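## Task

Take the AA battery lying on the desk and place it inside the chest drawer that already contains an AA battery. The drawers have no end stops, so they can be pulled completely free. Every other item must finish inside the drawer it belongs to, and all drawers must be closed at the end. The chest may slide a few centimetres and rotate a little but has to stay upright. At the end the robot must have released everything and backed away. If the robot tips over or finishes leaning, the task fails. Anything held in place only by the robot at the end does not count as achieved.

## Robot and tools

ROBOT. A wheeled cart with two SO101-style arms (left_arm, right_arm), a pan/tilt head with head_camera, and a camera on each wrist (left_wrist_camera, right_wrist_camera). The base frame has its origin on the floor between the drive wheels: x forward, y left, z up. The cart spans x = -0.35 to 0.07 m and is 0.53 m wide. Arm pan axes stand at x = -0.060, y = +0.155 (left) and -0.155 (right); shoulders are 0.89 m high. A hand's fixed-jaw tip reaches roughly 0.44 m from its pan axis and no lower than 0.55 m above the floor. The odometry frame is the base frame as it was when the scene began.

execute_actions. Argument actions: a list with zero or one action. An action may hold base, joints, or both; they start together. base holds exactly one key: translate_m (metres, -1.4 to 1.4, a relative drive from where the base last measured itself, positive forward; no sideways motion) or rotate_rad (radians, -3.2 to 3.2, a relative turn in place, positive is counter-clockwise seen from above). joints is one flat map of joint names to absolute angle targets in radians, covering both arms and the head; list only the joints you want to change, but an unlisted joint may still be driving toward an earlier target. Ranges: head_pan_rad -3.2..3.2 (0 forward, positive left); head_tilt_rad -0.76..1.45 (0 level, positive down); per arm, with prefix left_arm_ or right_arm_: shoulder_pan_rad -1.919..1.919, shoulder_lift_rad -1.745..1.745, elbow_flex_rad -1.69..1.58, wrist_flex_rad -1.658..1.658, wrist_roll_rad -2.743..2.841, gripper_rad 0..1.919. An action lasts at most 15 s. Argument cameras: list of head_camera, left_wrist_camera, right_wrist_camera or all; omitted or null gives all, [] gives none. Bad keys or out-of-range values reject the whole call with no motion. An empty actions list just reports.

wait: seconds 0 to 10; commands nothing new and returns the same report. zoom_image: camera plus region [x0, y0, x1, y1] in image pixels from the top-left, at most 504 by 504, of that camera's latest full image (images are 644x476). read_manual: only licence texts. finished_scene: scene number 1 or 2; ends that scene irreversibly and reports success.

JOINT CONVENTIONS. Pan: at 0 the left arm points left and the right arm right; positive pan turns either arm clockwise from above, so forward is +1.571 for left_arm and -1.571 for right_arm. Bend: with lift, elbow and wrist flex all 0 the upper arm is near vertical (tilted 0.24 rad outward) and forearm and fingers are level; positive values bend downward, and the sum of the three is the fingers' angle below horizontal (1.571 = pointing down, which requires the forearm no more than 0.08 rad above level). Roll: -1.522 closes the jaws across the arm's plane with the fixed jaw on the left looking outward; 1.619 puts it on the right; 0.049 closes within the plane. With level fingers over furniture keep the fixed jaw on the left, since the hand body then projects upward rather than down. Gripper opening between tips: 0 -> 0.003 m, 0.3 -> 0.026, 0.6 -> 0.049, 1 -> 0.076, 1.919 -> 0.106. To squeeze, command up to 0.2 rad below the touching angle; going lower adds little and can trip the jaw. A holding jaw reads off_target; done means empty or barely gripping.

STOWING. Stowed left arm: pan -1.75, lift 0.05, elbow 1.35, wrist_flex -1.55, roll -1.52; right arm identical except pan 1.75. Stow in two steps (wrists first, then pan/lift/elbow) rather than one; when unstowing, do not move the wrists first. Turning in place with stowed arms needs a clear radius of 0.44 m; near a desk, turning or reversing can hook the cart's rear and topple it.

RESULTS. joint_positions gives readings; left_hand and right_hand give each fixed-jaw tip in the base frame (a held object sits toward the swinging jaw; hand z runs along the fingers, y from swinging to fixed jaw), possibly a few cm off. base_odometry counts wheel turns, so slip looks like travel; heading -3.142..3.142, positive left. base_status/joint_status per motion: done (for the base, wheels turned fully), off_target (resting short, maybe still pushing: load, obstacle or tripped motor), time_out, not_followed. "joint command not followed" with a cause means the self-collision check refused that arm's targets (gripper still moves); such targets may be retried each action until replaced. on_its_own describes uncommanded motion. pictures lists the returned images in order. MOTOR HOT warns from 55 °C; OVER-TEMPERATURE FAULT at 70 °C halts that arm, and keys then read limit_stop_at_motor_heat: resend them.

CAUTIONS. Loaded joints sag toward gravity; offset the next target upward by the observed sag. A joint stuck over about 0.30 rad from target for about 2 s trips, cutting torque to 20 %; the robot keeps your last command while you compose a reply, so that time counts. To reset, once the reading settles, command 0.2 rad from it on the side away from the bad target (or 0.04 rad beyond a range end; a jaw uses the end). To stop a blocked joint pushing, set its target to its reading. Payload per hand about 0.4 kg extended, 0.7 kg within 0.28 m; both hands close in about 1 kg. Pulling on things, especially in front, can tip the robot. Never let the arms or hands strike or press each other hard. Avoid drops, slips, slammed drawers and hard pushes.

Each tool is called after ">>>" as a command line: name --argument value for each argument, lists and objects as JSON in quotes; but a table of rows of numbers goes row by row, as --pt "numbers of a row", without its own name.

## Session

>>> execute_actions --actions '[]'

Scene clock: 0.00 s.
base_odometry: x=+0.000 y=+0.000 heading=+0.000 (m, m, rad; odometry frame)
base_status: not commanded
joint_positions: head_pan_rad=-0.029 head_tilt_rad=+0.013 left_arm_shoulder_pan_rad=-1.722 left_arm_shoulder_lift_rad=+0.057 left_arm_elbow_flex_rad=+1.365 left_arm_wrist_flex_rad=-1.587 left_arm_wrist_roll_rad=-1.554 left_arm_gripper_rad=+1.920 right_arm_shoulder_pan_rad=+1.720 right_arm_shoulder_lift_rad=+0.015 right_arm_elbow_flex_rad=+1.382 right_arm_wrist_flex_rad=-1.601 right_arm_wrist_roll_rad=-1.519 right_arm_gripper_rad=+1.920
joint_status: not commanded
left_hand: x=-0.3043 y=+0.1099 z=+0.8986 quat_wxyz=(-0.070, -0.645, -0.039, +0.760) (m; base frame)
right_hand: x=-0.3042 y=-0.1260 z=+0.9066 quat_wxyz=(-0.059, +0.629, -0.046, -0.773) (m; base frame)
pictures: head_camera, left_wrist_camera, right_wrist_camera
Images, in order (width x height): head_camera 644x476, left_wrist_camera 644x476, right_wrist_camera 644x476.

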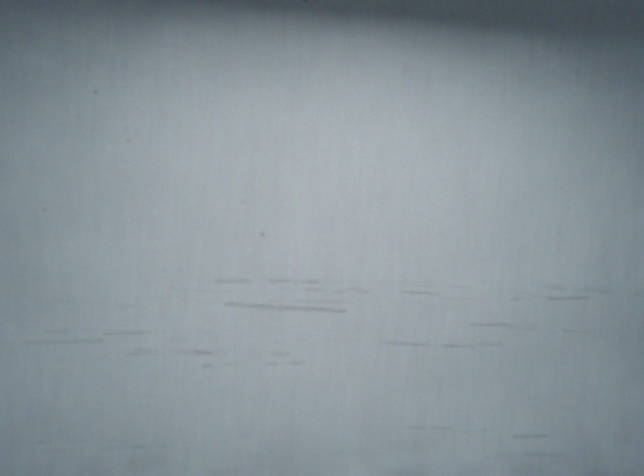

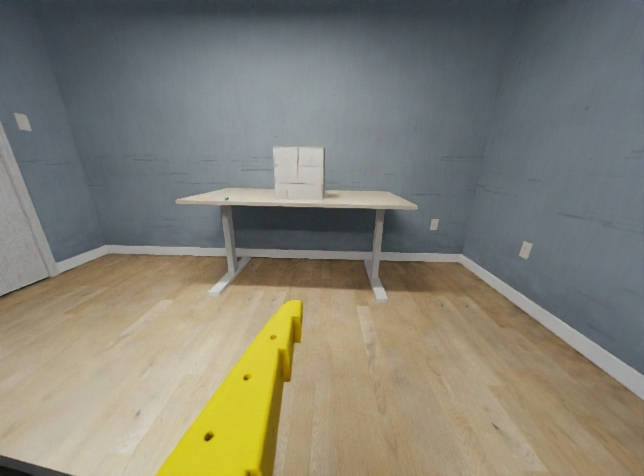

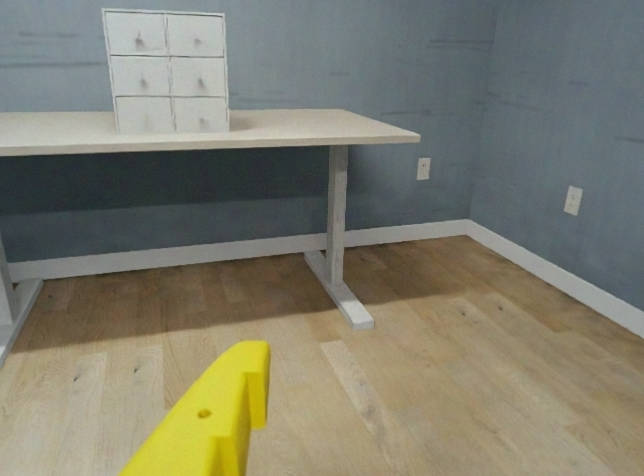

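>>> execute_actions --actions '[{"base":{"rotate_rad":-2.96},"joints":{"head_pan_rad":-0.03,"head_tilt_rad":0.4,"left_arm_shoulder_pan_rad":1.3,"right_arm_shoulder_pan_rad":-1.3,"left_arm_elbow_flex_rad":1.1,"right_arm_elbow_flex_rad":1.1,"left_arm_shoulder_lift_rad":0,"right_arm_shoulder_lift_rad":0,"left_arm_gripper_rad":0.45,"right_arm_gripper_rad":0.45}}]' --cameras '["head_camera"]'

Scene clock: 6.00 s.
base_odometry: x=-0.001 y=+0.000 heading=-2.959 (m, m, rad; odometry frame)
base_status: done
joint_positions: head_pan_rad=-0.029 head_tilt_rad=+0.393 left_arm_shoulder_pan_rad=+1.295 left_arm_shoulder_lift_rad=+0.034 left_arm_elbow_flex_rad=+1.123 left_arm_wrist_flex_rad=-1.587 left_arm_wrist_roll_rad=-1.554 left_arm_gripper_rad=+0.456 right_arm_shoulder_pan_rad=-1.292 right_arm_shoulder_lift_rad=+0.015 right_arm_elbow_flex_rad=+1.126 right_arm_wrist_flex_rad=-1.601 right_arm_wrist_roll_rad=-1.519 right_arm_gripper_rad=+0.457
joint_status: all done
left_hand: x=+0.1949 y=+0.2352 z=+0.9512 quat_wxyz=(+0.832, -0.066, +0.536, +0.129) (m; base frame)
right_hand: x=+0.1969 y=-0.2204 z=+0.9569 quat_wxyz=(+0.842, +0.072, +0.522, -0.119) (m; base frame)
pictures: head_camera
Images, in order (width x height): head_camera 644x476.

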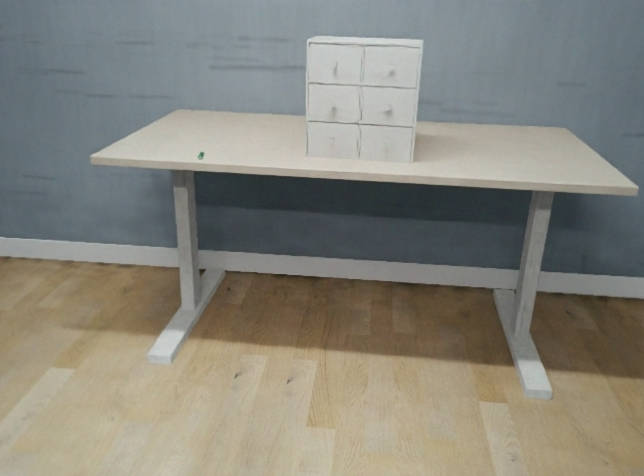

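>>> execute_actions --actions '[{"base":{"translate_m":1.0},"joints":{"head_tilt_rad":0.6,"left_arm_shoulder_lift_rad":0.665,"right_arm_shoulder_lift_rad":0.665,"left_arm_elbow_flex_rad":0.31,"right_arm_elbow_flex_rad":0.28,"left_arm_wrist_flex_rad":-1.065,"right_arm_wrist_flex_rad":-1.13,"left_arm_shoulder_pan_rad":1.83,"right_arm_shoulder_pan_rad":-1.84}}]' --cameras '[]'

>>> execute_actions --actions '[{"base":{"rotate_rad":-0.14}}]'

Scene clock: 13.57 s.
base_odometry: x=-0.984 y=-0.180 heading=-2.959 (m, m, rad; odometry frame)
base_status: done
joint_positions: head_pan_rad=-0.029 head_tilt_rad=+0.594 left_arm_shoulder_pan_rad=+1.824 left_arm_shoulder_lift_rad=+0.676 left_arm_elbow_flex_rad=+0.337 left_arm_wrist_flex_rad=-1.070 left_arm_wrist_roll_rad=-1.554 left_arm_gripper_rad=+0.456 right_arm_shoulder_pan_rad=-1.832 right_arm_shoulder_lift_rad=+0.685 right_arm_elbow_flex_rad=+0.308 right_arm_wrist_flex_rad=-1.132 right_arm_wrist_roll_rad=-1.519 right_arm_gripper_rad=+0.457
joint_status: all done
left_hand: x=+0.2892 y=+0.0725 z=+0.8616 quat_wxyz=(+0.722, +0.098, +0.680, -0.080) (m; base frame)
right_hand: x=+0.2861 y=-0.0543 z=+0.8752 quat_wxyz=(+0.748, -0.087, +0.651, +0.097) (m; base frame)
pictures: none
No camera images: the call's "cameras" was empty. Leave "cameras" out to get every camera's image.

Scene clock: 14.37 s.
base_odometry: x=-0.985 y=-0.180 heading=-3.100 (m, m, rad; odometry frame)
base_status: done
joint_positions: head_pan_rad=-0.029 head_tilt_rad=+0.594 left_arm_shoulder_pan_rad=+1.826 left_arm_shoulder_lift_rad=+0.676 left_arm_elbow_flex_rad=+0.337 left_arm_wrist_flex_rad=-1.070 left_arm_wrist_roll_rad=-1.554 left_arm_gripper_rad=+0.456 right_arm_shoulder_pan_rad=-1.834 right_arm_shoulder_lift_rad=+0.685 right_arm_elbow_flex_rad=+0.308 right_arm_wrist_flex_rad=-1.132 right_arm_wrist_roll_rad=-1.519 right_arm_gripper_rad=+0.457
joint_status: not commanded
left_hand: x=+0.2891 y=+0.0720 z=+0.8616 quat_wxyz=(+0.722, +0.098, +0.680, -0.081) (m; base frame)
right_hand: x=+0.2859 y=-0.0538 z=+0.8752 quat_wxyz=(+0.748, -0.087, +0.651, +0.098) (m; base frame)
pictures: head_camera, left_wrist_camera, right_wrist_camera
Images, in order (width x height): head_camera 644x476, left_wrist_camera 644x476, right_wrist_camera 644x476.

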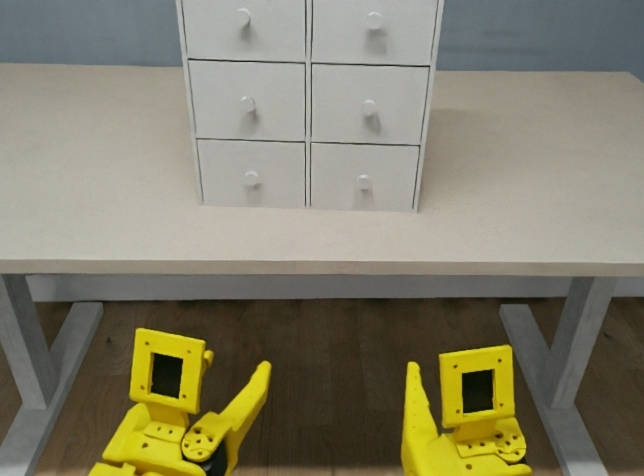

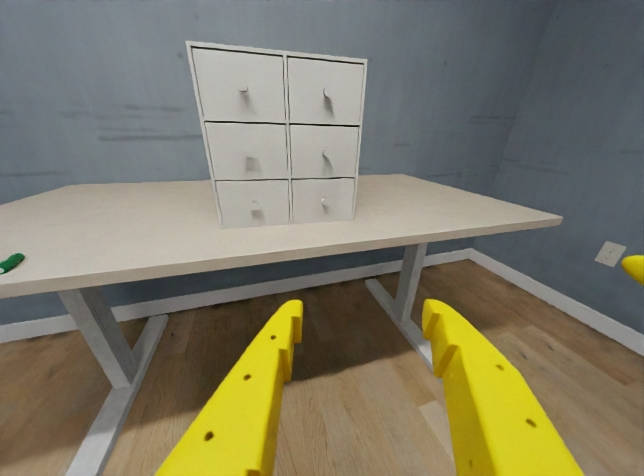

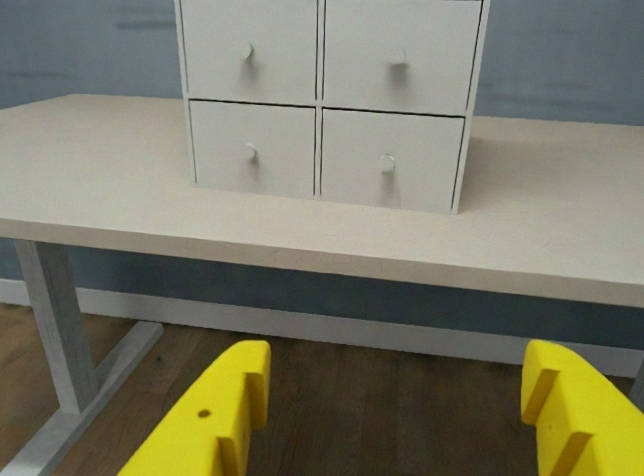

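>>> execute_actions --actions '[{"base":{"rotate_rad":0.13}}]' --cameras '[]'

>>> execute_actions --actions '[{"base":{"translate_m":0.31},"joints":{"head_tilt_rad":0.75,"left_arm_shoulder_lift_rad":0.405,"right_arm_shoulder_lift_rad":0.415,"left_arm_elbow_flex_rad":0.378,"right_arm_elbow_flex_rad":0.353,"left_arm_wrist_flex_rad":-0.887,"right_arm_wrist_flex_rad":-0.953}}]' --cameras '[]'

>>> execute_actions --actions '[{"base":{"rotate_rad":-0.16}}]'

Scene clock: 18.57 s.
base_odometry: x=-0.985 y=-0.180 heading=-2.971 (m, m, rad; odometry frame)
base_status: done
joint_positions: head_pan_rad=-0.029 head_tilt_rad=+0.594 left_arm_shoulder_pan_rad=+1.826 left_arm_shoulder_lift_rad=+0.676 left_arm_elbow_flex_rad=+0.337 left_arm_wrist_flex_rad=-1.070 left_arm_wrist_roll_rad=-1.554 left_arm_gripper_rad=+0.456 right_arm_shoulder_pan_rad=-1.834 right_arm_shoulder_lift_rad=+0.685 right_arm_elbow_flex_rad=+0.308 right_arm_wrist_flex_rad=-1.132 right_arm_wrist_roll_rad=-1.519 right_arm_gripper_rad=+0.457
joint_status: not commanded
left_hand: x=+0.2891 y=+0.0720 z=+0.8616 quat_wxyz=(+0.722, +0.098, +0.680, -0.081) (m; base frame)
right_hand: x=+0.2859 y=-0.0538 z=+0.8752 quat_wxyz=(+0.748, -0.087, +0.651, +0.098) (m; base frame)
pictures: none
No camera images: the call's "cameras" was empty. Leave "cameras" out to get every camera's image.

Scene clock: 21.03 s.
base_odometry: x=-1.291 y=-0.232 heading=-2.973 (m, m, rad; odometry frame)
base_status: done
joint_positions: head_pan_rad=-0.029 head_tilt_rad=+0.745 left_arm_shoulder_pan_rad=+1.826 left_arm_shoulder_lift_rad=+0.458 left_arm_elbow_flex_rad=+0.382 left_arm_wrist_flex_rad=-0.890 left_arm_wrist_roll_rad=-1.554 left_arm_gripper_rad=+0.456 right_arm_shoulder_pan_rad=-1.834 right_arm_shoulder_lift_rad=+0.467 right_arm_elbow_flex_rad=+0.359 right_arm_wrist_flex_rad=-0.956 right_arm_wrist_roll_rad=-1.519 right_arm_gripper_rad=+0.457
joint_status: all done
left_hand: x=+0.2899 y=+0.0718 z=+0.8936 quat_wxyz=(+0.720, +0.098, +0.682, -0.081) (m; base frame)
right_hand: x=+0.2862 y=-0.0538 z=+0.9067 quat_wxyz=(+0.745, -0.088, +0.654, +0.097) (m; base frame)
pictures: none
No camera images: the call's "cameras" was empty. Leave "cameras" out to get every camera's image.

Scene clock: 21.93 s.
base_odometry: x=-1.291 y=-0.232 heading=-3.133 (m, m, rad; odometry frame)
base_status: done
joint_positions: head_pan_rad=-0.029 head_tilt_rad=+0.745 left_arm_shoulder_pan_rad=+1.826 left_arm_shoulder_lift_rad=+0.458 left_arm_elbow_flex_rad=+0.382 left_arm_wrist_flex_rad=-0.890 left_arm_wrist_roll_rad=-1.554 left_arm_gripper_rad=+0.456 right_arm_shoulder_pan_rad=-1.834 right_arm_shoulder_lift_rad=+0.467 right_arm_elbow_flex_rad=+0.359 right_arm_wrist_flex_rad=-0.956 right_arm_wrist_roll_rad=-1.519 right_arm_gripper_rad=+0.457
joint_status: not commanded
left_hand: x=+0.2899 y=+0.0718 z=+0.8936 quat_wxyz=(+0.720, +0.098, +0.682, -0.081) (m; base frame)
right_hand: x=+0.2862 y=-0.0538 z=+0.9067 quat_wxyz=(+0.745, -0.088, +0.654, +0.097) (m; base frame)
pictures: head_camera, left_wrist_camera, right_wrist_camera
Images, in order (width x height): head_camera 644x476, left_wrist_camera 644x476, right_wrist_camera 644x476.

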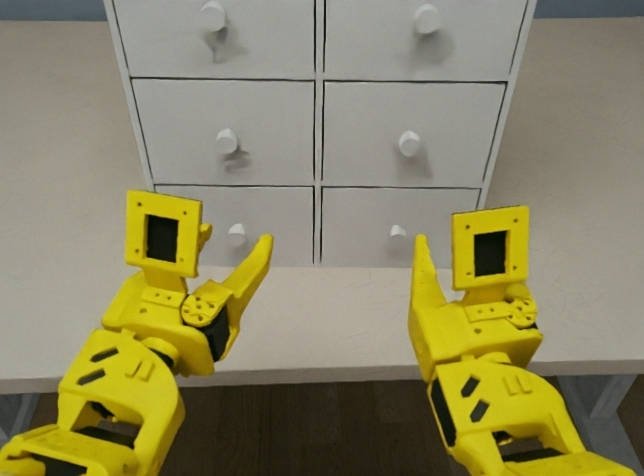

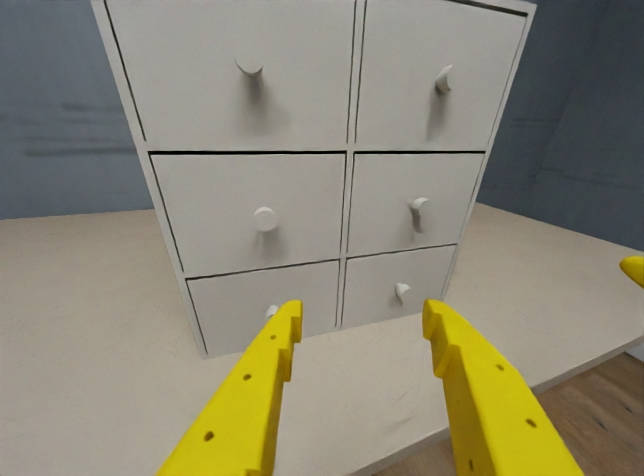

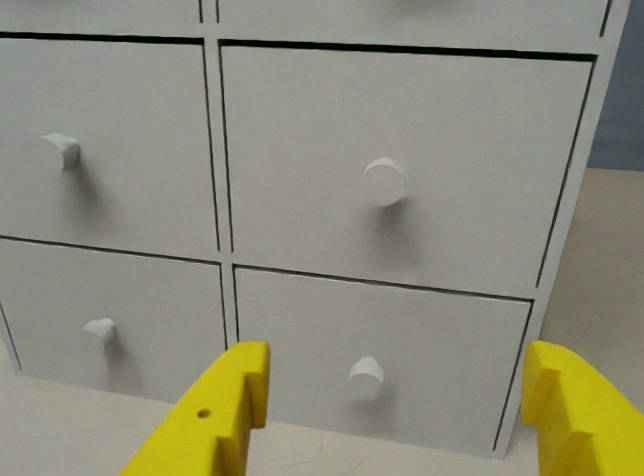

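>>> execute_actions --actions '[{"base":{"translate_m":0.085},"joints":{"left_arm_shoulder_pan_rad":1.782,"right_arm_shoulder_pan_rad":-1.88}}]'

Scene clock: 24.97 s.
base_odometry: x=-1.376 y=-0.233 heading=-3.135 (m, m, rad; odometry frame)
base_status: done
joint_positions: head_pan_rad=-0.029 head_tilt_rad=+0.745 left_arm_shoulder_pan_rad=+1.787 left_arm_shoulder_lift_rad=+0.458 left_arm_elbow_flex_rad=+0.382 left_arm_wrist_flex_rad=-0.890 left_arm_wrist_roll_rad=-1.554 left_arm_gripper_rad=+0.456 right_arm_shoulder_pan_rad=-1.872 right_arm_shoulder_lift_rad=+0.466 right_arm_elbow_flex_rad=+0.359 right_arm_wrist_flex_rad=-0.956 right_arm_wrist_roll_rad=-1.519 right_arm_gripper_rad=+0.457
joint_status: all done
left_hand: x=+0.2928 y=+0.0853 z=+0.8936 quat_wxyz=(+0.721, +0.085, +0.684, -0.067) (m; base frame)
right_hand: x=+0.2820 y=-0.0406 z=+0.9072 quat_wxyz=(+0.744, -0.100, +0.652, +0.112) (m; base frame)
pictures: head_camera, left_wrist_camera, right_wrist_camera
Images, in order (width x height): head_camera 644x476, left_wrist_camera 644x476, right_wrist_camera 644x476.

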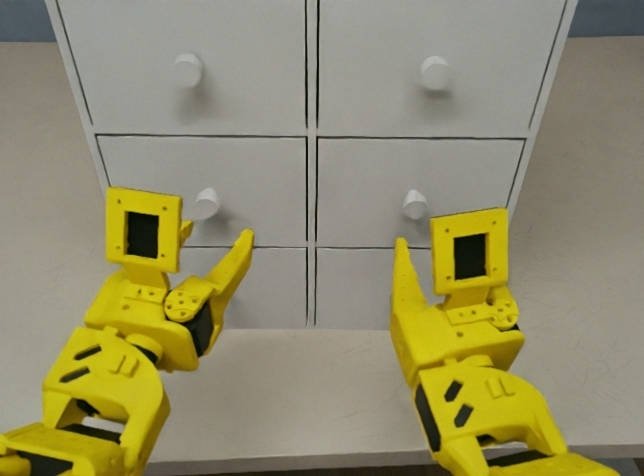

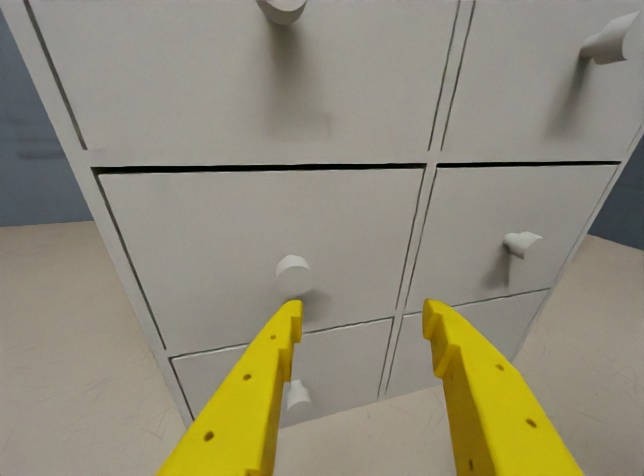

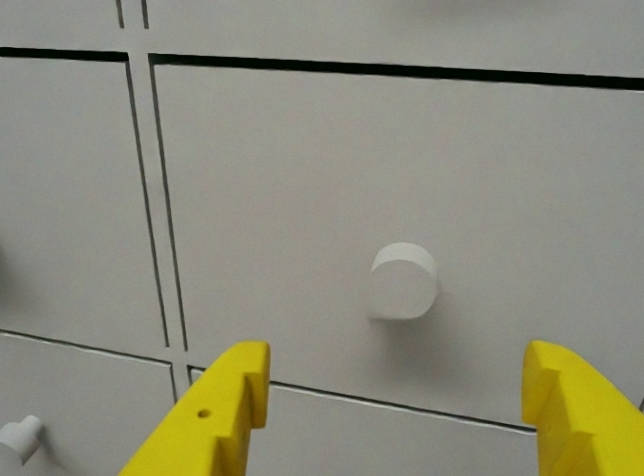

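>>> execute_actions --actions '[{"base":{"rotate_rad":0.05},"joints":{"left_arm_shoulder_pan_rad":1.815,"right_arm_shoulder_pan_rad":-1.825,"left_arm_shoulder_lift_rad":0.49,"right_arm_shoulder_lift_rad":0.485}}]' --cameras '[]'

>>> execute_actions --actions '[{"base":{"translate_m":0.022}}]'

Scene clock: 28.23 s.
base_odometry: x=-1.376 y=-0.233 heading=-3.085 (m, m, rad; odometry frame)
base_status: done
joint_positions: head_pan_rad=-0.029 head_tilt_rad=+0.745 left_arm_shoulder_pan_rad=+1.809 left_arm_shoulder_lift_rad=+0.501 left_arm_elbow_flex_rad=+0.382 left_arm_wrist_flex_rad=-0.890 left_arm_wrist_roll_rad=-1.554 left_arm_gripper_rad=+0.456 right_arm_shoulder_pan_rad=-1.834 right_arm_shoulder_lift_rad=+0.504 right_arm_elbow_flex_rad=+0.359 right_arm_wrist_flex_rad=-0.956 right_arm_wrist_roll_rad=-1.519 right_arm_gripper_rad=+0.457
joint_status: all done
left_hand: x=+0.2909 y=+0.0778 z=+0.8795 quat_wxyz=(+0.706, +0.095, +0.698, -0.073) (m; base frame)
right_hand: x=+0.2864 y=-0.0537 z=+0.8945 quat_wxyz=(+0.733, -0.089, +0.668, +0.096) (m; base frame)
pictures: none
No camera images: the call's "cameras" was empty. Leave "cameras" out to get every camera's image.

Scene clock: 29.20 s.
base_odometry: x=-1.399 y=-0.234 heading=-3.085 (m, m, rad; odometry frame)
base_status: done
joint_positions: head_pan_rad=-0.029 head_tilt_rad=+0.745 left_arm_shoulder_pan_rad=+1.810 left_arm_shoulder_lift_rad=+0.501 left_arm_elbow_flex_rad=+0.382 left_arm_wrist_flex_rad=-0.890 left_arm_wrist_roll_rad=-1.554 left_arm_gripper_rad=+0.456 right_arm_shoulder_pan_rad=-1.832 right_arm_shoulder_lift_rad=+0.506 right_arm_elbow_flex_rad=+0.359 right_arm_wrist_flex_rad=-0.956 right_arm_wrist_roll_rad=-1.519 right_arm_gripper_rad=+0.457
joint_status: not commanded
left_hand: x=+0.2908 y=+0.0773 z=+0.8795 quat_wxyz=(+0.706, +0.095, +0.698, -0.074) (m; base frame)
right_hand: x=+0.2866 y=-0.0542 z=+0.8940 quat_wxyz=(+0.732, -0.089, +0.668, +0.095) (m; base frame)
pictures: head_camera, left_wrist_camera, right_wrist_camera
Images, in order (width x height): head_camera 644x476, left_wrist_camera 644x476, right_wrist_camera 644x476.

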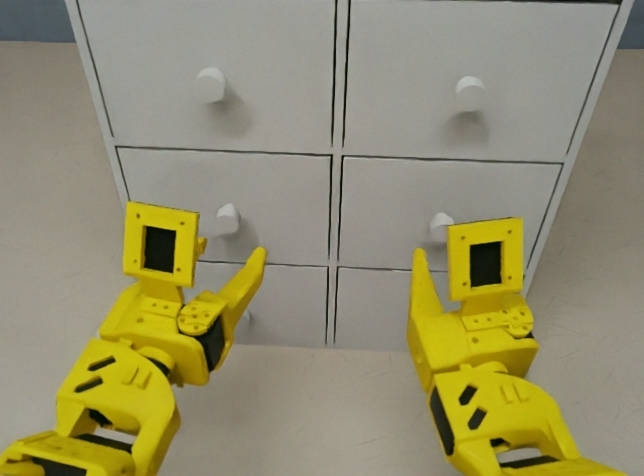

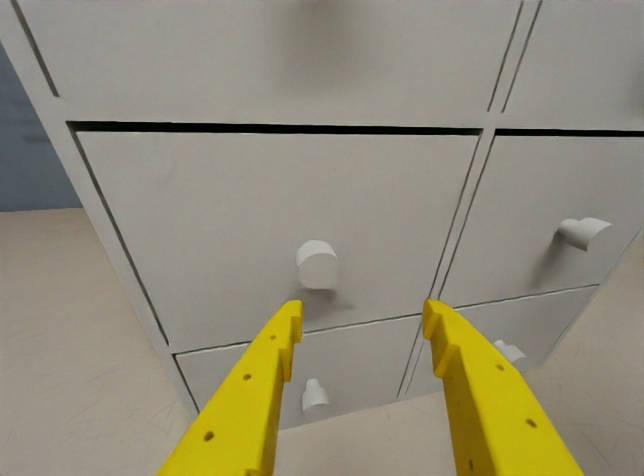

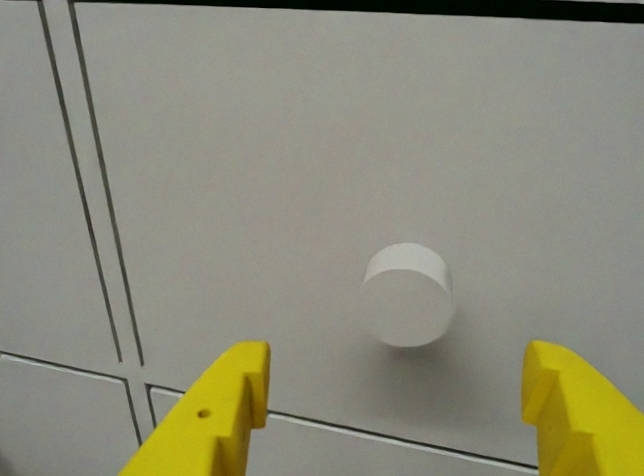

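>>> execute_actions --actions '[{"base":{"translate_m":0.026},"joints":{"left_arm_shoulder_pan_rad":1.797,"right_arm_shoulder_pan_rad":-1.815}}]'

Scene clock: 31.10 s.
base_odometry: x=-1.426 y=-0.236 heading=-3.084 (m, m, rad; odometry frame)
base_status: done
joint_positions: head_pan_rad=-0.029 head_tilt_rad=+0.745 left_arm_shoulder_pan_rad=+1.801 left_arm_shoulder_lift_rad=+0.501 left_arm_elbow_flex_rad=+0.382 left_arm_wrist_flex_rad=-0.890 left_arm_wrist_roll_rad=-1.554 left_arm_gripper_rad=+0.456 right_arm_shoulder_pan_rad=-1.822 right_arm_shoulder_lift_rad=+0.506 right_arm_elbow_flex_rad=+0.359 right_arm_wrist_flex_rad=-0.956 right_arm_wrist_roll_rad=-1.519 right_arm_gripper_rad=+0.457
joint_status: all done
left_hand: x=+0.2915 y=+0.0805 z=+0.8795 quat_wxyz=(+0.706, +0.092, +0.699, -0.070) (m; base frame)
right_hand: x=+0.2876 y=-0.0579 z=+0.8940 quat_wxyz=(+0.733, -0.085, +0.669, +0.091) (m; base frame)
pictures: head_camera, left_wrist_camera, right_wrist_camera
Images, in order (width x height): head_camera 644x476, left_wrist_camera 644x476, right_wrist_camera 644x476.

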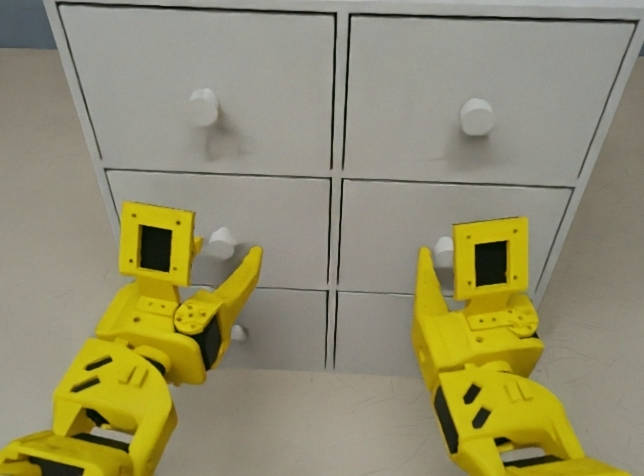

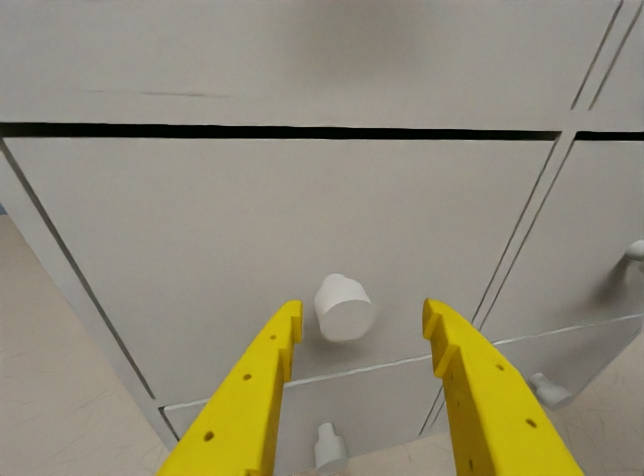

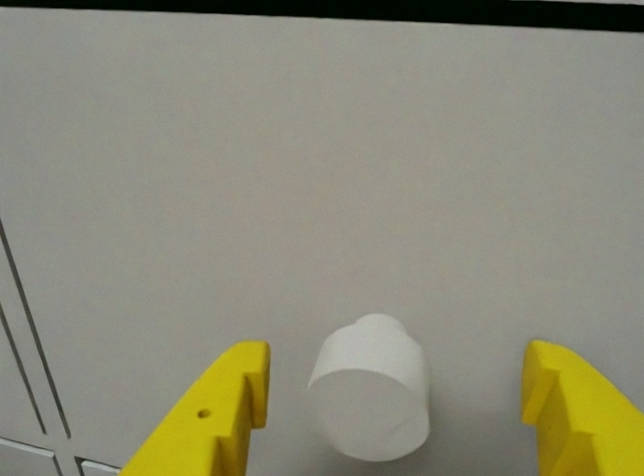

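>>> execute_actions --actions '[{"joints":{"left_arm_shoulder_pan_rad":1.818,"right_arm_shoulder_pan_rad":-1.802,"left_arm_elbow_flex_rad":0.30,"left_arm_shoulder_lift_rad":0.535,"right_arm_shoulder_lift_rad":0.502,"left_arm_gripper_rad":0.38,"right_arm_gripper_rad":0.38}}]' --cameras '["left_wrist_camera","right_wrist_camera"]'

Scene clock: 33.23 s.
base_odometry: x=-1.426 y=-0.236 heading=-3.084 (m, m, rad; odometry frame)
base_status: not commanded
joint_positions: head_pan_rad=-0.029 head_tilt_rad=+0.745 left_arm_shoulder_pan_rad=+1.812 left_arm_shoulder_lift_rad=+0.547 left_arm_elbow_flex_rad=+0.333 left_arm_wrist_flex_rad=-0.890 left_arm_wrist_roll_rad=-1.554 left_arm_gripper_rad=+0.386 right_arm_shoulder_pan_rad=-1.811 right_arm_shoulder_lift_rad=+0.520 right_arm_elbow_flex_rad=+0.359 right_arm_wrist_flex_rad=-0.956 right_arm_wrist_roll_rad=-1.519 right_arm_gripper_rad=+0.387
joint_status: all done
left_hand: x=+0.2947 y=+0.0757 z=+0.8766 quat_wxyz=(+0.707, +0.096, +0.697, -0.074) (m; base frame)
right_hand: x=+0.2886 y=-0.0617 z=+0.8895 quat_wxyz=(+0.729, -0.082, +0.674, +0.087) (m; base frame)
pictures: left_wrist_camera, right_wrist_camera
Images, in order (width x height): left_wrist_camera 644x476, right_wrist_camera 644x476.

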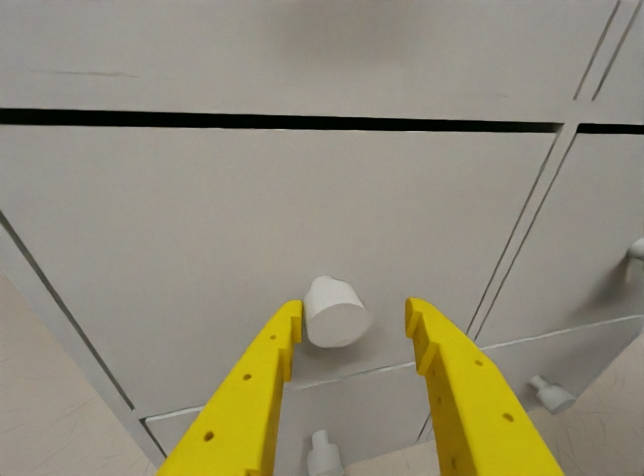

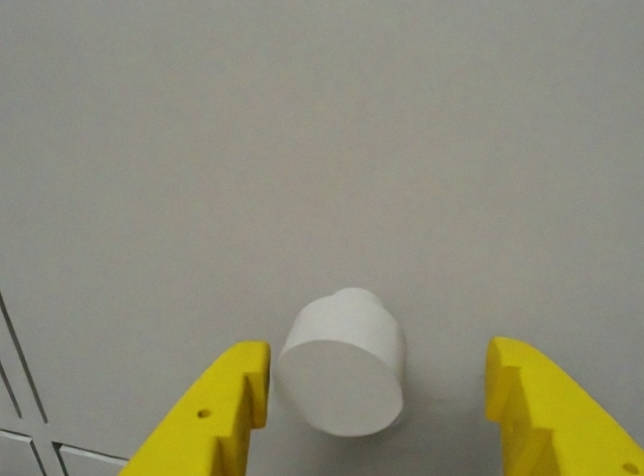

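>>> execute_actions --actions '[{"base":{"translate_m":0.002},"joints":{"left_arm_gripper_rad":0.02,"right_arm_gripper_rad":0.02}}]' --cameras '["left_wrist_camera","right_wrist_camera"]'

Scene clock: 34.67 s.
base_odometry: x=-1.427 y=-0.236 heading=-3.084 (m, m, rad; odometry frame)
base_status: done
joint_positions: head_pan_rad=-0.029 head_tilt_rad=+0.745 left_arm_shoulder_pan_rad=+1.813 left_arm_shoulder_lift_rad=+0.547 left_arm_elbow_flex_rad=+0.331 left_arm_wrist_flex_rad=-0.890 left_arm_wrist_roll_rad=-1.554 left_arm_gripper_rad=+0.180 right_arm_shoulder_pan_rad=-1.808 right_arm_shoulder_lift_rad=+0.520 right_arm_elbow_flex_rad=+0.359 right_arm_wrist_flex_rad=-0.956 right_arm_wrist_roll_rad=-1.519 right_arm_gripper_rad=+0.180
joint_status: left_arm_gripper_rad off_target (ended at +0.180, target +0.020); right_arm_gripper_rad off_target (ended at +0.180, target +0.020)
left_hand: x=+0.2947 y=+0.0751 z=+0.8769 quat_wxyz=(+0.707, +0.096, +0.696, -0.075) (m; base frame)
right_hand: x=+0.2889 y=-0.0628 z=+0.8895 quat_wxyz=(+0.729, -0.081, +0.674, +0.086) (m; base frame)
pictures: left_wrist_camera, right_wrist_camera
Images, in order (width x height): left_wrist_camera 644x476, right_wrist_camera 644x476.

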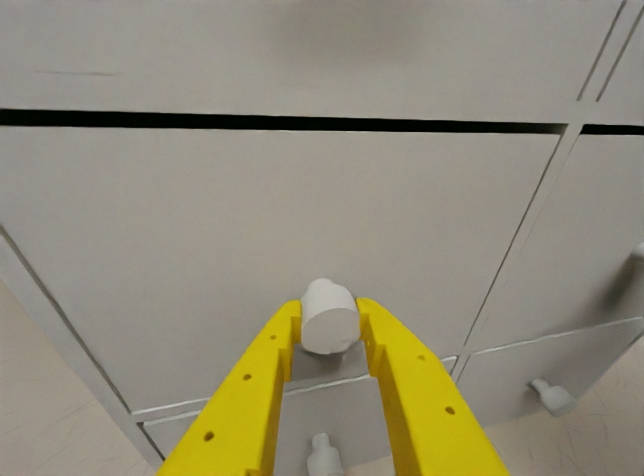

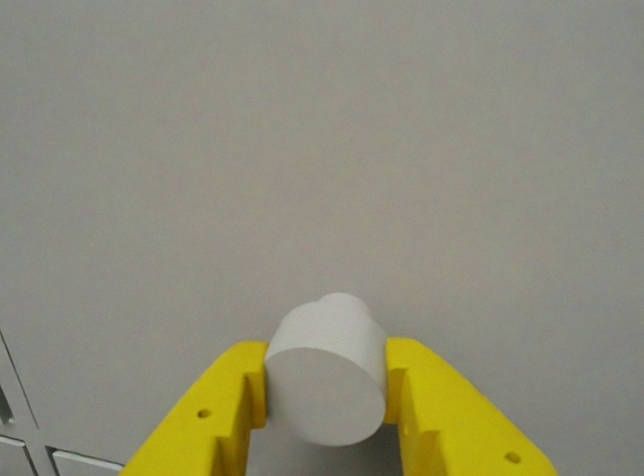

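>>> execute_actions --actions '[{"base":{"translate_m":-0.095}}]' --cameras '["head_camera"]'

Scene clock: 36.70 s.
base_odometry: x=-1.333 y=-0.230 heading=-3.084 (m, m, rad; odometry frame)
base_status: done
joint_positions: head_pan_rad=-0.029 head_tilt_rad=+0.745 left_arm_shoulder_pan_rad=+1.813 left_arm_shoulder_lift_rad=+0.552 left_arm_elbow_flex_rad=+0.326 left_arm_wrist_flex_rad=-0.889 left_arm_wrist_roll_rad=-1.554 left_arm_gripper_rad=+0.179 right_arm_shoulder_pan_rad=-1.808 right_arm_shoulder_lift_rad=+0.526 right_arm_elbow_flex_rad=+0.359 right_arm_wrist_flex_rad=-0.954 right_arm_wrist_roll_rad=-1.519 right_arm_gripper_rad=+0.180
joint_status: not commanded
left_hand: x=+0.2951 y=+0.0751 z=+0.8763 quat_wxyz=(+0.707, +0.096, +0.697, -0.075) (m; base frame)
right_hand: x=+0.2889 y=-0.0628 z=+0.8872 quat_wxyz=(+0.726, -0.082, +0.677, +0.085) (m; base frame)
pictures: head_camera
Images, in order (width x height): head_camera 644x476.

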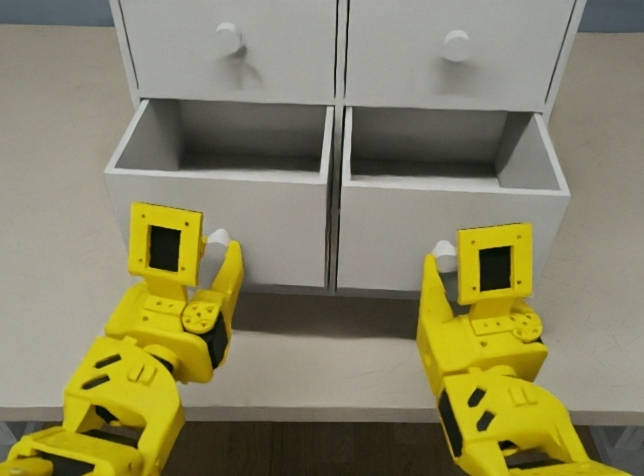

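>>> execute_actions --actions '[{"joints":{"left_arm_gripper_rad":0.42,"right_arm_gripper_rad":0.42,"right_arm_shoulder_pan_rad":-1.828,"left_arm_shoulder_pan_rad":1.795}}]' --cameras '[]'

>>> execute_actions --actions '[{"base":{"translate_m":-0.065}}]' --cameras '[]'

>>> execute_actions --actions '[{"joints":{"left_arm_shoulder_lift_rad":0.0,"right_arm_shoulder_lift_rad":-0.02,"left_arm_elbow_flex_rad":-0.6,"right_arm_elbow_flex_rad":-0.6,"left_arm_wrist_flex_rad":1.35,"right_arm_wrist_flex_rad":1.3,"left_arm_gripper_rad":0,"right_arm_gripper_rad":0}}]' --cameras '[]'

>>> execute_actions --actions '[{"base":{"translate_m":0.135}}]'

Scene clock: 39.37 s.
base_odometry: x=-1.333 y=-0.230 heading=-3.084 (m, m, rad; odometry frame)
base_status: not commanded
joint_positions: head_pan_rad=-0.029 head_tilt_rad=+0.745 left_arm_shoulder_pan_rad=+1.801 left_arm_shoulder_lift_rad=+0.552 left_arm_elbow_flex_rad=+0.326 left_arm_wrist_flex_rad=-0.889 left_arm_wrist_roll_rad=-1.554 left_arm_gripper_rad=+0.413 right_arm_shoulder_pan_rad=-1.820 right_arm_shoulder_lift_rad=+0.526 right_arm_elbow_flex_rad=+0.359 right_arm_wrist_flex_rad=-0.954 right_arm_wrist_roll_rad=-1.519 right_arm_gripper_rad=+0.412
joint_status: all done
left_hand: x=+0.2961 y=+0.0794 z=+0.8763 quat_wxyz=(+0.707, +0.092, +0.697, -0.071) (m; base frame)
right_hand: x=+0.2877 y=-0.0585 z=+0.8872 quat_wxyz=(+0.726, -0.086, +0.677, +0.090) (m; base frame)
pictures: none
No camera images: the call's "cameras" was empty. Leave "cameras" out to get every camera's image.

Scene clock: 40.47 s.
base_odometry: x=-1.268 y=-0.226 heading=-3.081 (m, m, rad; odometry frame)
base_status: done
joint_positions: head_pan_rad=-0.029 head_tilt_rad=+0.745 left_arm_shoulder_pan_rad=+1.800 left_arm_shoulder_lift_rad=+0.552 left_arm_elbow_flex_rad=+0.326 left_arm_wrist_flex_rad=-0.889 left_arm_wrist_roll_rad=-1.554 left_arm_gripper_rad=+0.414 right_arm_shoulder_pan_rad=-1.822 right_arm_shoulder_lift_rad=+0.526 right_arm_elbow_flex_rad=+0.359 right_arm_wrist_flex_rad=-0.954 right_arm_wrist_roll_rad=-1.519 right_arm_gripper_rad=+0.413
joint_status: not commanded
left_hand: x=+0.2962 y=+0.0800 z=+0.8763 quat_wxyz=(+0.707, +0.091, +0.698, -0.070) (m; base frame)
right_hand: x=+0.2876 y=-0.0580 z=+0.8872 quat_wxyz=(+0.726, -0.086, +0.677, +0.090) (m; base frame)
pictures: none
No camera images: the call's "cameras" was empty. Leave "cameras" out to get every camera's image.

Scene clock: 42.70 s.
base_odometry: x=-1.268 y=-0.226 heading=-3.081 (m, m, rad; odometry frame)
base_status: not commanded
joint_positions: head_pan_rad=-0.029 head_tilt_rad=+0.745 left_arm_shoulder_pan_rad=+1.800 left_arm_shoulder_lift_rad=+0.041 left_arm_elbow_flex_rad=-0.568 left_arm_wrist_flex_rad=+1.345 left_arm_wrist_roll_rad=-1.554 left_arm_gripper_rad=+0.006 right_arm_shoulder_pan_rad=-1.822 right_arm_shoulder_lift_rad=+0.018 right_arm_elbow_flex_rad=-0.566 right_arm_wrist_flex_rad=+1.296 right_arm_wrist_roll_rad=-1.519 right_arm_gripper_rad=+0.007
joint_status: all done
left_hand: x=+0.2210 y=+0.0975 z=+0.9605 quat_wxyz=(+0.366, +0.121, +0.922, -0.036) (m; base frame)
right_hand: x=+0.2193 y=-0.0754 z=+0.9715 quat_wxyz=(+0.397, -0.116, +0.909, +0.049) (m; base frame)
pictures: none
No camera images: the call's "cameras" was empty. Leave "cameras" out to get every camera's image.

Scene clock: 44.13 s.
base_odometry: x=-1.403 y=-0.235 heading=-3.079 (m, m, rad; odometry frame)
base_status: done
joint_positions: head_pan_rad=-0.029 head_tilt_rad=+0.745 left_arm_shoulder_pan_rad=+1.800 left_arm_shoulder_lift_rad=+0.040 left_arm_elbow_flex_rad=-0.568 left_arm_wrist_flex_rad=+1.345 left_arm_wrist_roll_rad=-1.554 left_arm_gripper_rad=+0.006 right_arm_shoulder_pan_rad=-1.822 right_arm_shoulder_lift_rad=+0.018 right_arm_elbow_flex_rad=-0.566 right_arm_wrist_flex_rad=+1.296 right_arm_wrist_roll_rad=-1.519 right_arm_gripper_rad=+0.007
joint_status: not commanded
left_hand: x=+0.2209 y=+0.0975 z=+0.9609 quat_wxyz=(+0.366, +0.121, +0.922, -0.036) (m; base frame)
right_hand: x=+0.2193 y=-0.0754 z=+0.9715 quat_wxyz=(+0.397, -0.116, +0.909, +0.049) (m; base frame)
pictures: head_camera, left_wrist_camera, right_wrist_camera
Images, in order (width x height): head_camera 644x476, left_wrist_camera 644x476, right_wrist_camera 644x476.

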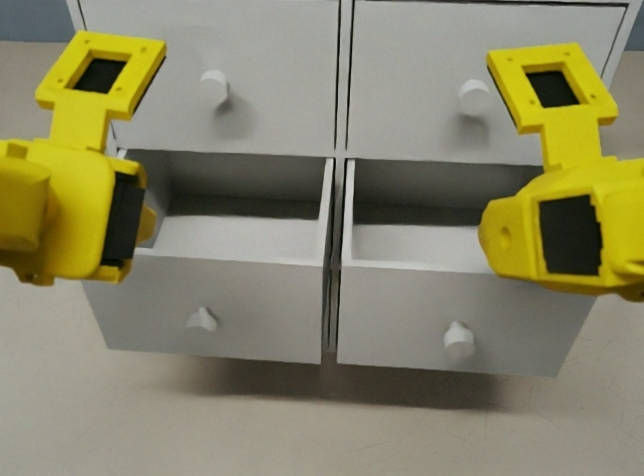

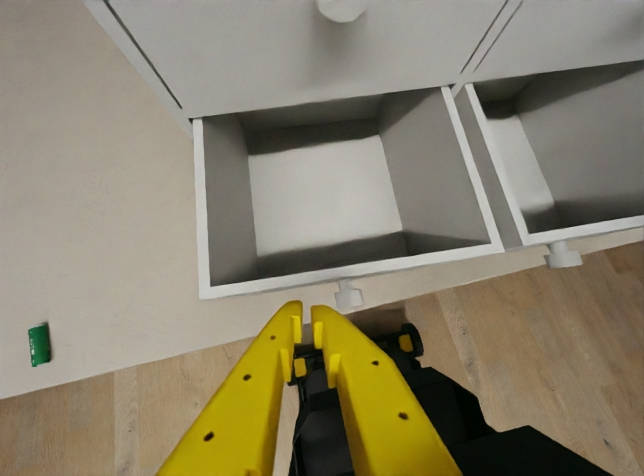

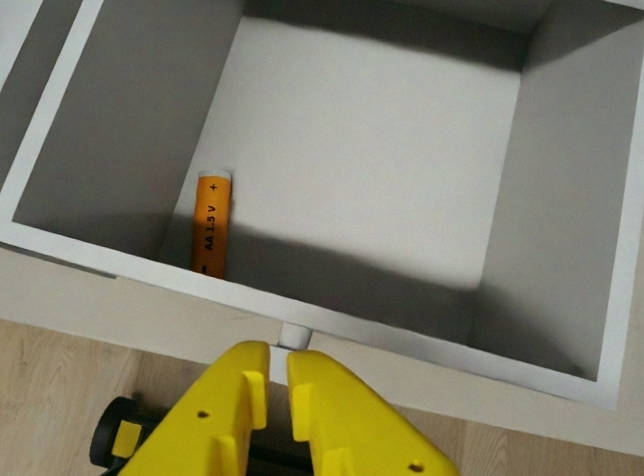

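>>> zoom_image --camera "right_wrist_camera" --region '[140, 150, 300, 300]'

>>> execute_actions --actions '[{"base":{"translate_m":-0.24},"joints":{"head_pan_rad":-0.8,"head_tilt_rad":0.9}}]' --cameras '[]'

>>> execute_actions --actions '[{"base":{"rotate_rad":1.3},"joints":{"right_arm_wrist_roll_rad":0.9,"right_arm_gripper_rad":0.5,"right_arm_shoulder_pan_rad":-1.55,"left_arm_shoulder_pan_rad":1.2}}]' --cameras '[]'

>>> execute_actions --actions '[{"base":{"translate_m":0.36}}]' --cameras '["head_camera"]'

Region (140, 150, 300, 300) of right_wrist_camera's 644x476 image, scaled by 3.150; it fills the top 472 rows of this view, and the rest is white.

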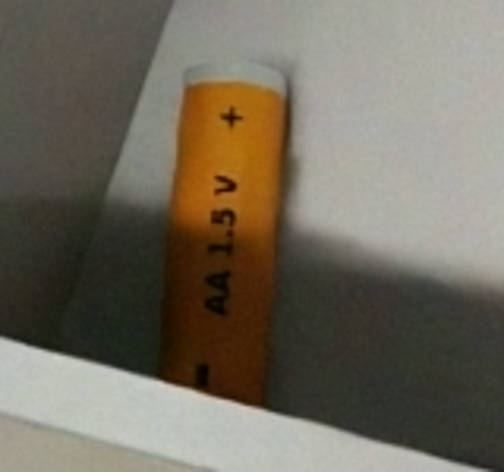

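Scene clock: 62.17 s.
base_odometry: x=-1.163 y=-0.220 heading=-3.077 (m, m, rad; odometry frame)
base_status: done
joint_positions: head_pan_rad=-0.790 head_tilt_rad=+0.895 left_arm_shoulder_pan_rad=+1.800 left_arm_shoulder_lift_rad=+0.040 left_arm_elbow_flex_rad=-0.568 left_arm_wrist_flex_rad=+1.345 left_arm_wrist_roll_rad=-1.554 left_arm_gripper_rad=+0.006 right_arm_shoulder_pan_rad=-1.822 right_arm_shoulder_lift_rad=+0.018 right_arm_elbow_flex_rad=-0.566 right_arm_wrist_flex_rad=+1.296 right_arm_wrist_roll_rad=-1.519 right_arm_gripper_rad=+0.007
joint_status: all done
left_hand: x=+0.2209 y=+0.0975 z=+0.9609 quat_wxyz=(+0.366, +0.121, +0.922, -0.036) (m; base frame)
right_hand: x=+0.2193 y=-0.0754 z=+0.9715 quat_wxyz=(+0.397, -0.116, +0.909, +0.049) (m; base frame)
pictures: none
No camera images: the call's "cameras" was empty. Leave "cameras" out to get every camera's image.

Scene clock: 64.80 s.
base_odometry: x=-1.163 y=-0.220 heading=-1.777 (m, m, rad; odometry frame)
base_status: done
joint_positions: head_pan_rad=-0.790 head_tilt_rad=+0.895 left_arm_shoulder_pan_rad=+1.204 left_arm_shoulder_lift_rad=+0.040 left_arm_elbow_flex_rad=-0.568 left_arm_wrist_flex_rad=+1.345 left_arm_wrist_roll_rad=-1.554 left_arm_gripper_rad=+0.006 right_arm_shoulder_pan_rad=-1.558 right_arm_shoulder_lift_rad=+0.018 right_arm_elbow_flex_rad=-0.566 right_arm_wrist_flex_rad=+1.296 right_arm_wrist_roll_rad=+0.891 right_arm_gripper_rad=+0.493
joint_status: all done
left_hand: x=+0.2049 y=+0.2649 z=+0.9609 quat_wxyz=(+0.361, -0.155, +0.917, +0.073) (m; base frame)
right_hand: x=+0.2270 y=-0.1650 z=+0.9679 quat_wxyz=(+0.140, -0.854, +0.332, -0.375) (m; base frame)
pictures: none
No camera images: the call's "cameras" was empty. Leave "cameras" out to get every camera's image.

Scene clock: 67.37 s.
base_odometry: x=-1.236 y=-0.572 heading=-1.776 (m, m, rad; odometry frame)
base_status: done
joint_positions: head_pan_rad=-0.790 head_tilt_rad=+0.895 left_arm_shoulder_pan_rad=+1.204 left_arm_shoulder_lift_rad=+0.040 left_arm_elbow_flex_rad=-0.568 left_arm_wrist_flex_rad=+1.345 left_arm_wrist_roll_rad=-1.554 left_arm_gripper_rad=+0.006 right_arm_shoulder_pan_rad=-1.558 right_arm_shoulder_lift_rad=+0.018 right_arm_elbow_flex_rad=-0.566 right_arm_wrist_flex_rad=+1.296 right_arm_wrist_roll_rad=+0.891 right_arm_gripper_rad=+0.493
joint_status: not commanded
left_hand: x=+0.2049 y=+0.2649 z=+0.9609 quat_wxyz=(+0.361, -0.155, +0.917, +0.073) (m; base frame)
right_hand: x=+0.2270 y=-0.1650 z=+0.9679 quat_wxyz=(+0.140, -0.854, +0.332, -0.375) (m; base frame)
pictures: head_camera
Images, in order (width x height): head_camera 644x476.

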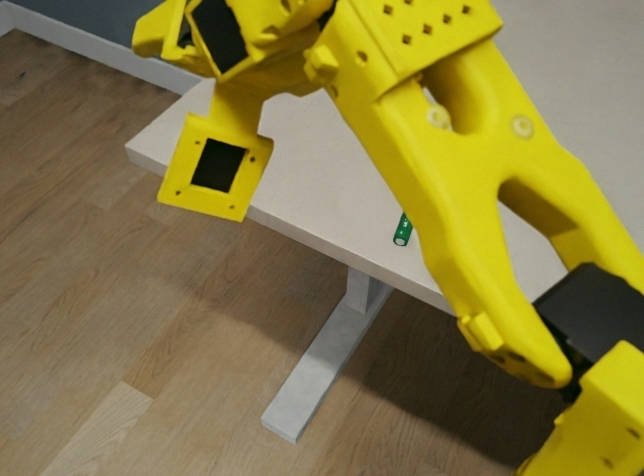

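>>> execute_actions --actions '[{"base":{"translate_m":0.08},"joints":{"right_arm_wrist_roll_rad":-1.91,"right_arm_shoulder_pan_rad":-0.82,"right_arm_shoulder_lift_rad":0.42,"right_arm_elbow_flex_rad":-0.17,"right_arm_wrist_flex_rad":1.24,"head_pan_rad":-1.0}}]' --cameras '["head_camera","right_wrist_camera"]'

Scene clock: 73.73 s.
base_odometry: x=-1.252 y=-0.650 heading=-1.776 (m, m, rad; odometry frame)
base_status: done
joint_positions: head_pan_rad=-0.990 head_tilt_rad=+0.895 left_arm_shoulder_pan_rad=+1.204 left_arm_shoulder_lift_rad=+0.040 left_arm_elbow_flex_rad=-0.568 left_arm_wrist_flex_rad=+1.345 left_arm_wrist_roll_rad=-1.554 left_arm_gripper_rad=+0.006 right_arm_shoulder_pan_rad=-0.828 right_arm_shoulder_lift_rad=+0.438 right_arm_elbow_flex_rad=-0.166 right_arm_wrist_flex_rad=+1.249 right_arm_wrist_roll_rad=-1.901 right_arm_gripper_rad=+0.493
joint_status: all done
left_hand: x=+0.2049 y=+0.2649 z=+0.9609 quat_wxyz=(+0.361, -0.155, +0.917, +0.073) (m; base frame)
right_hand: x=+0.1257 y=-0.3158 z=+0.7926 quat_wxyz=(+0.025, +0.532, +0.846, -0.005) (m; base frame)
pictures: head_camera, right_wrist_camera
Images, in order (width x height): head_camera 644x476, right_wrist_camera 644x476.

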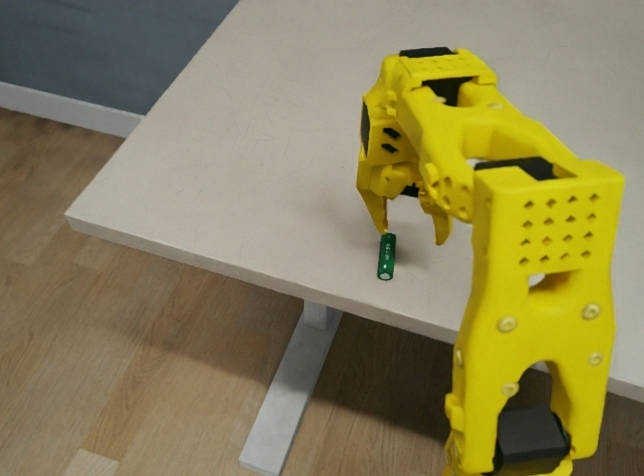

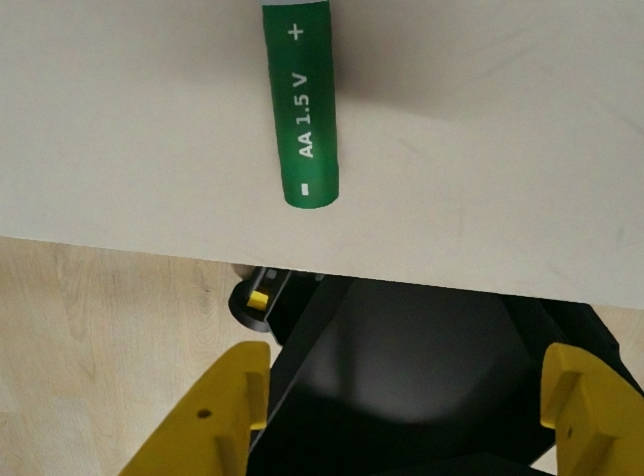

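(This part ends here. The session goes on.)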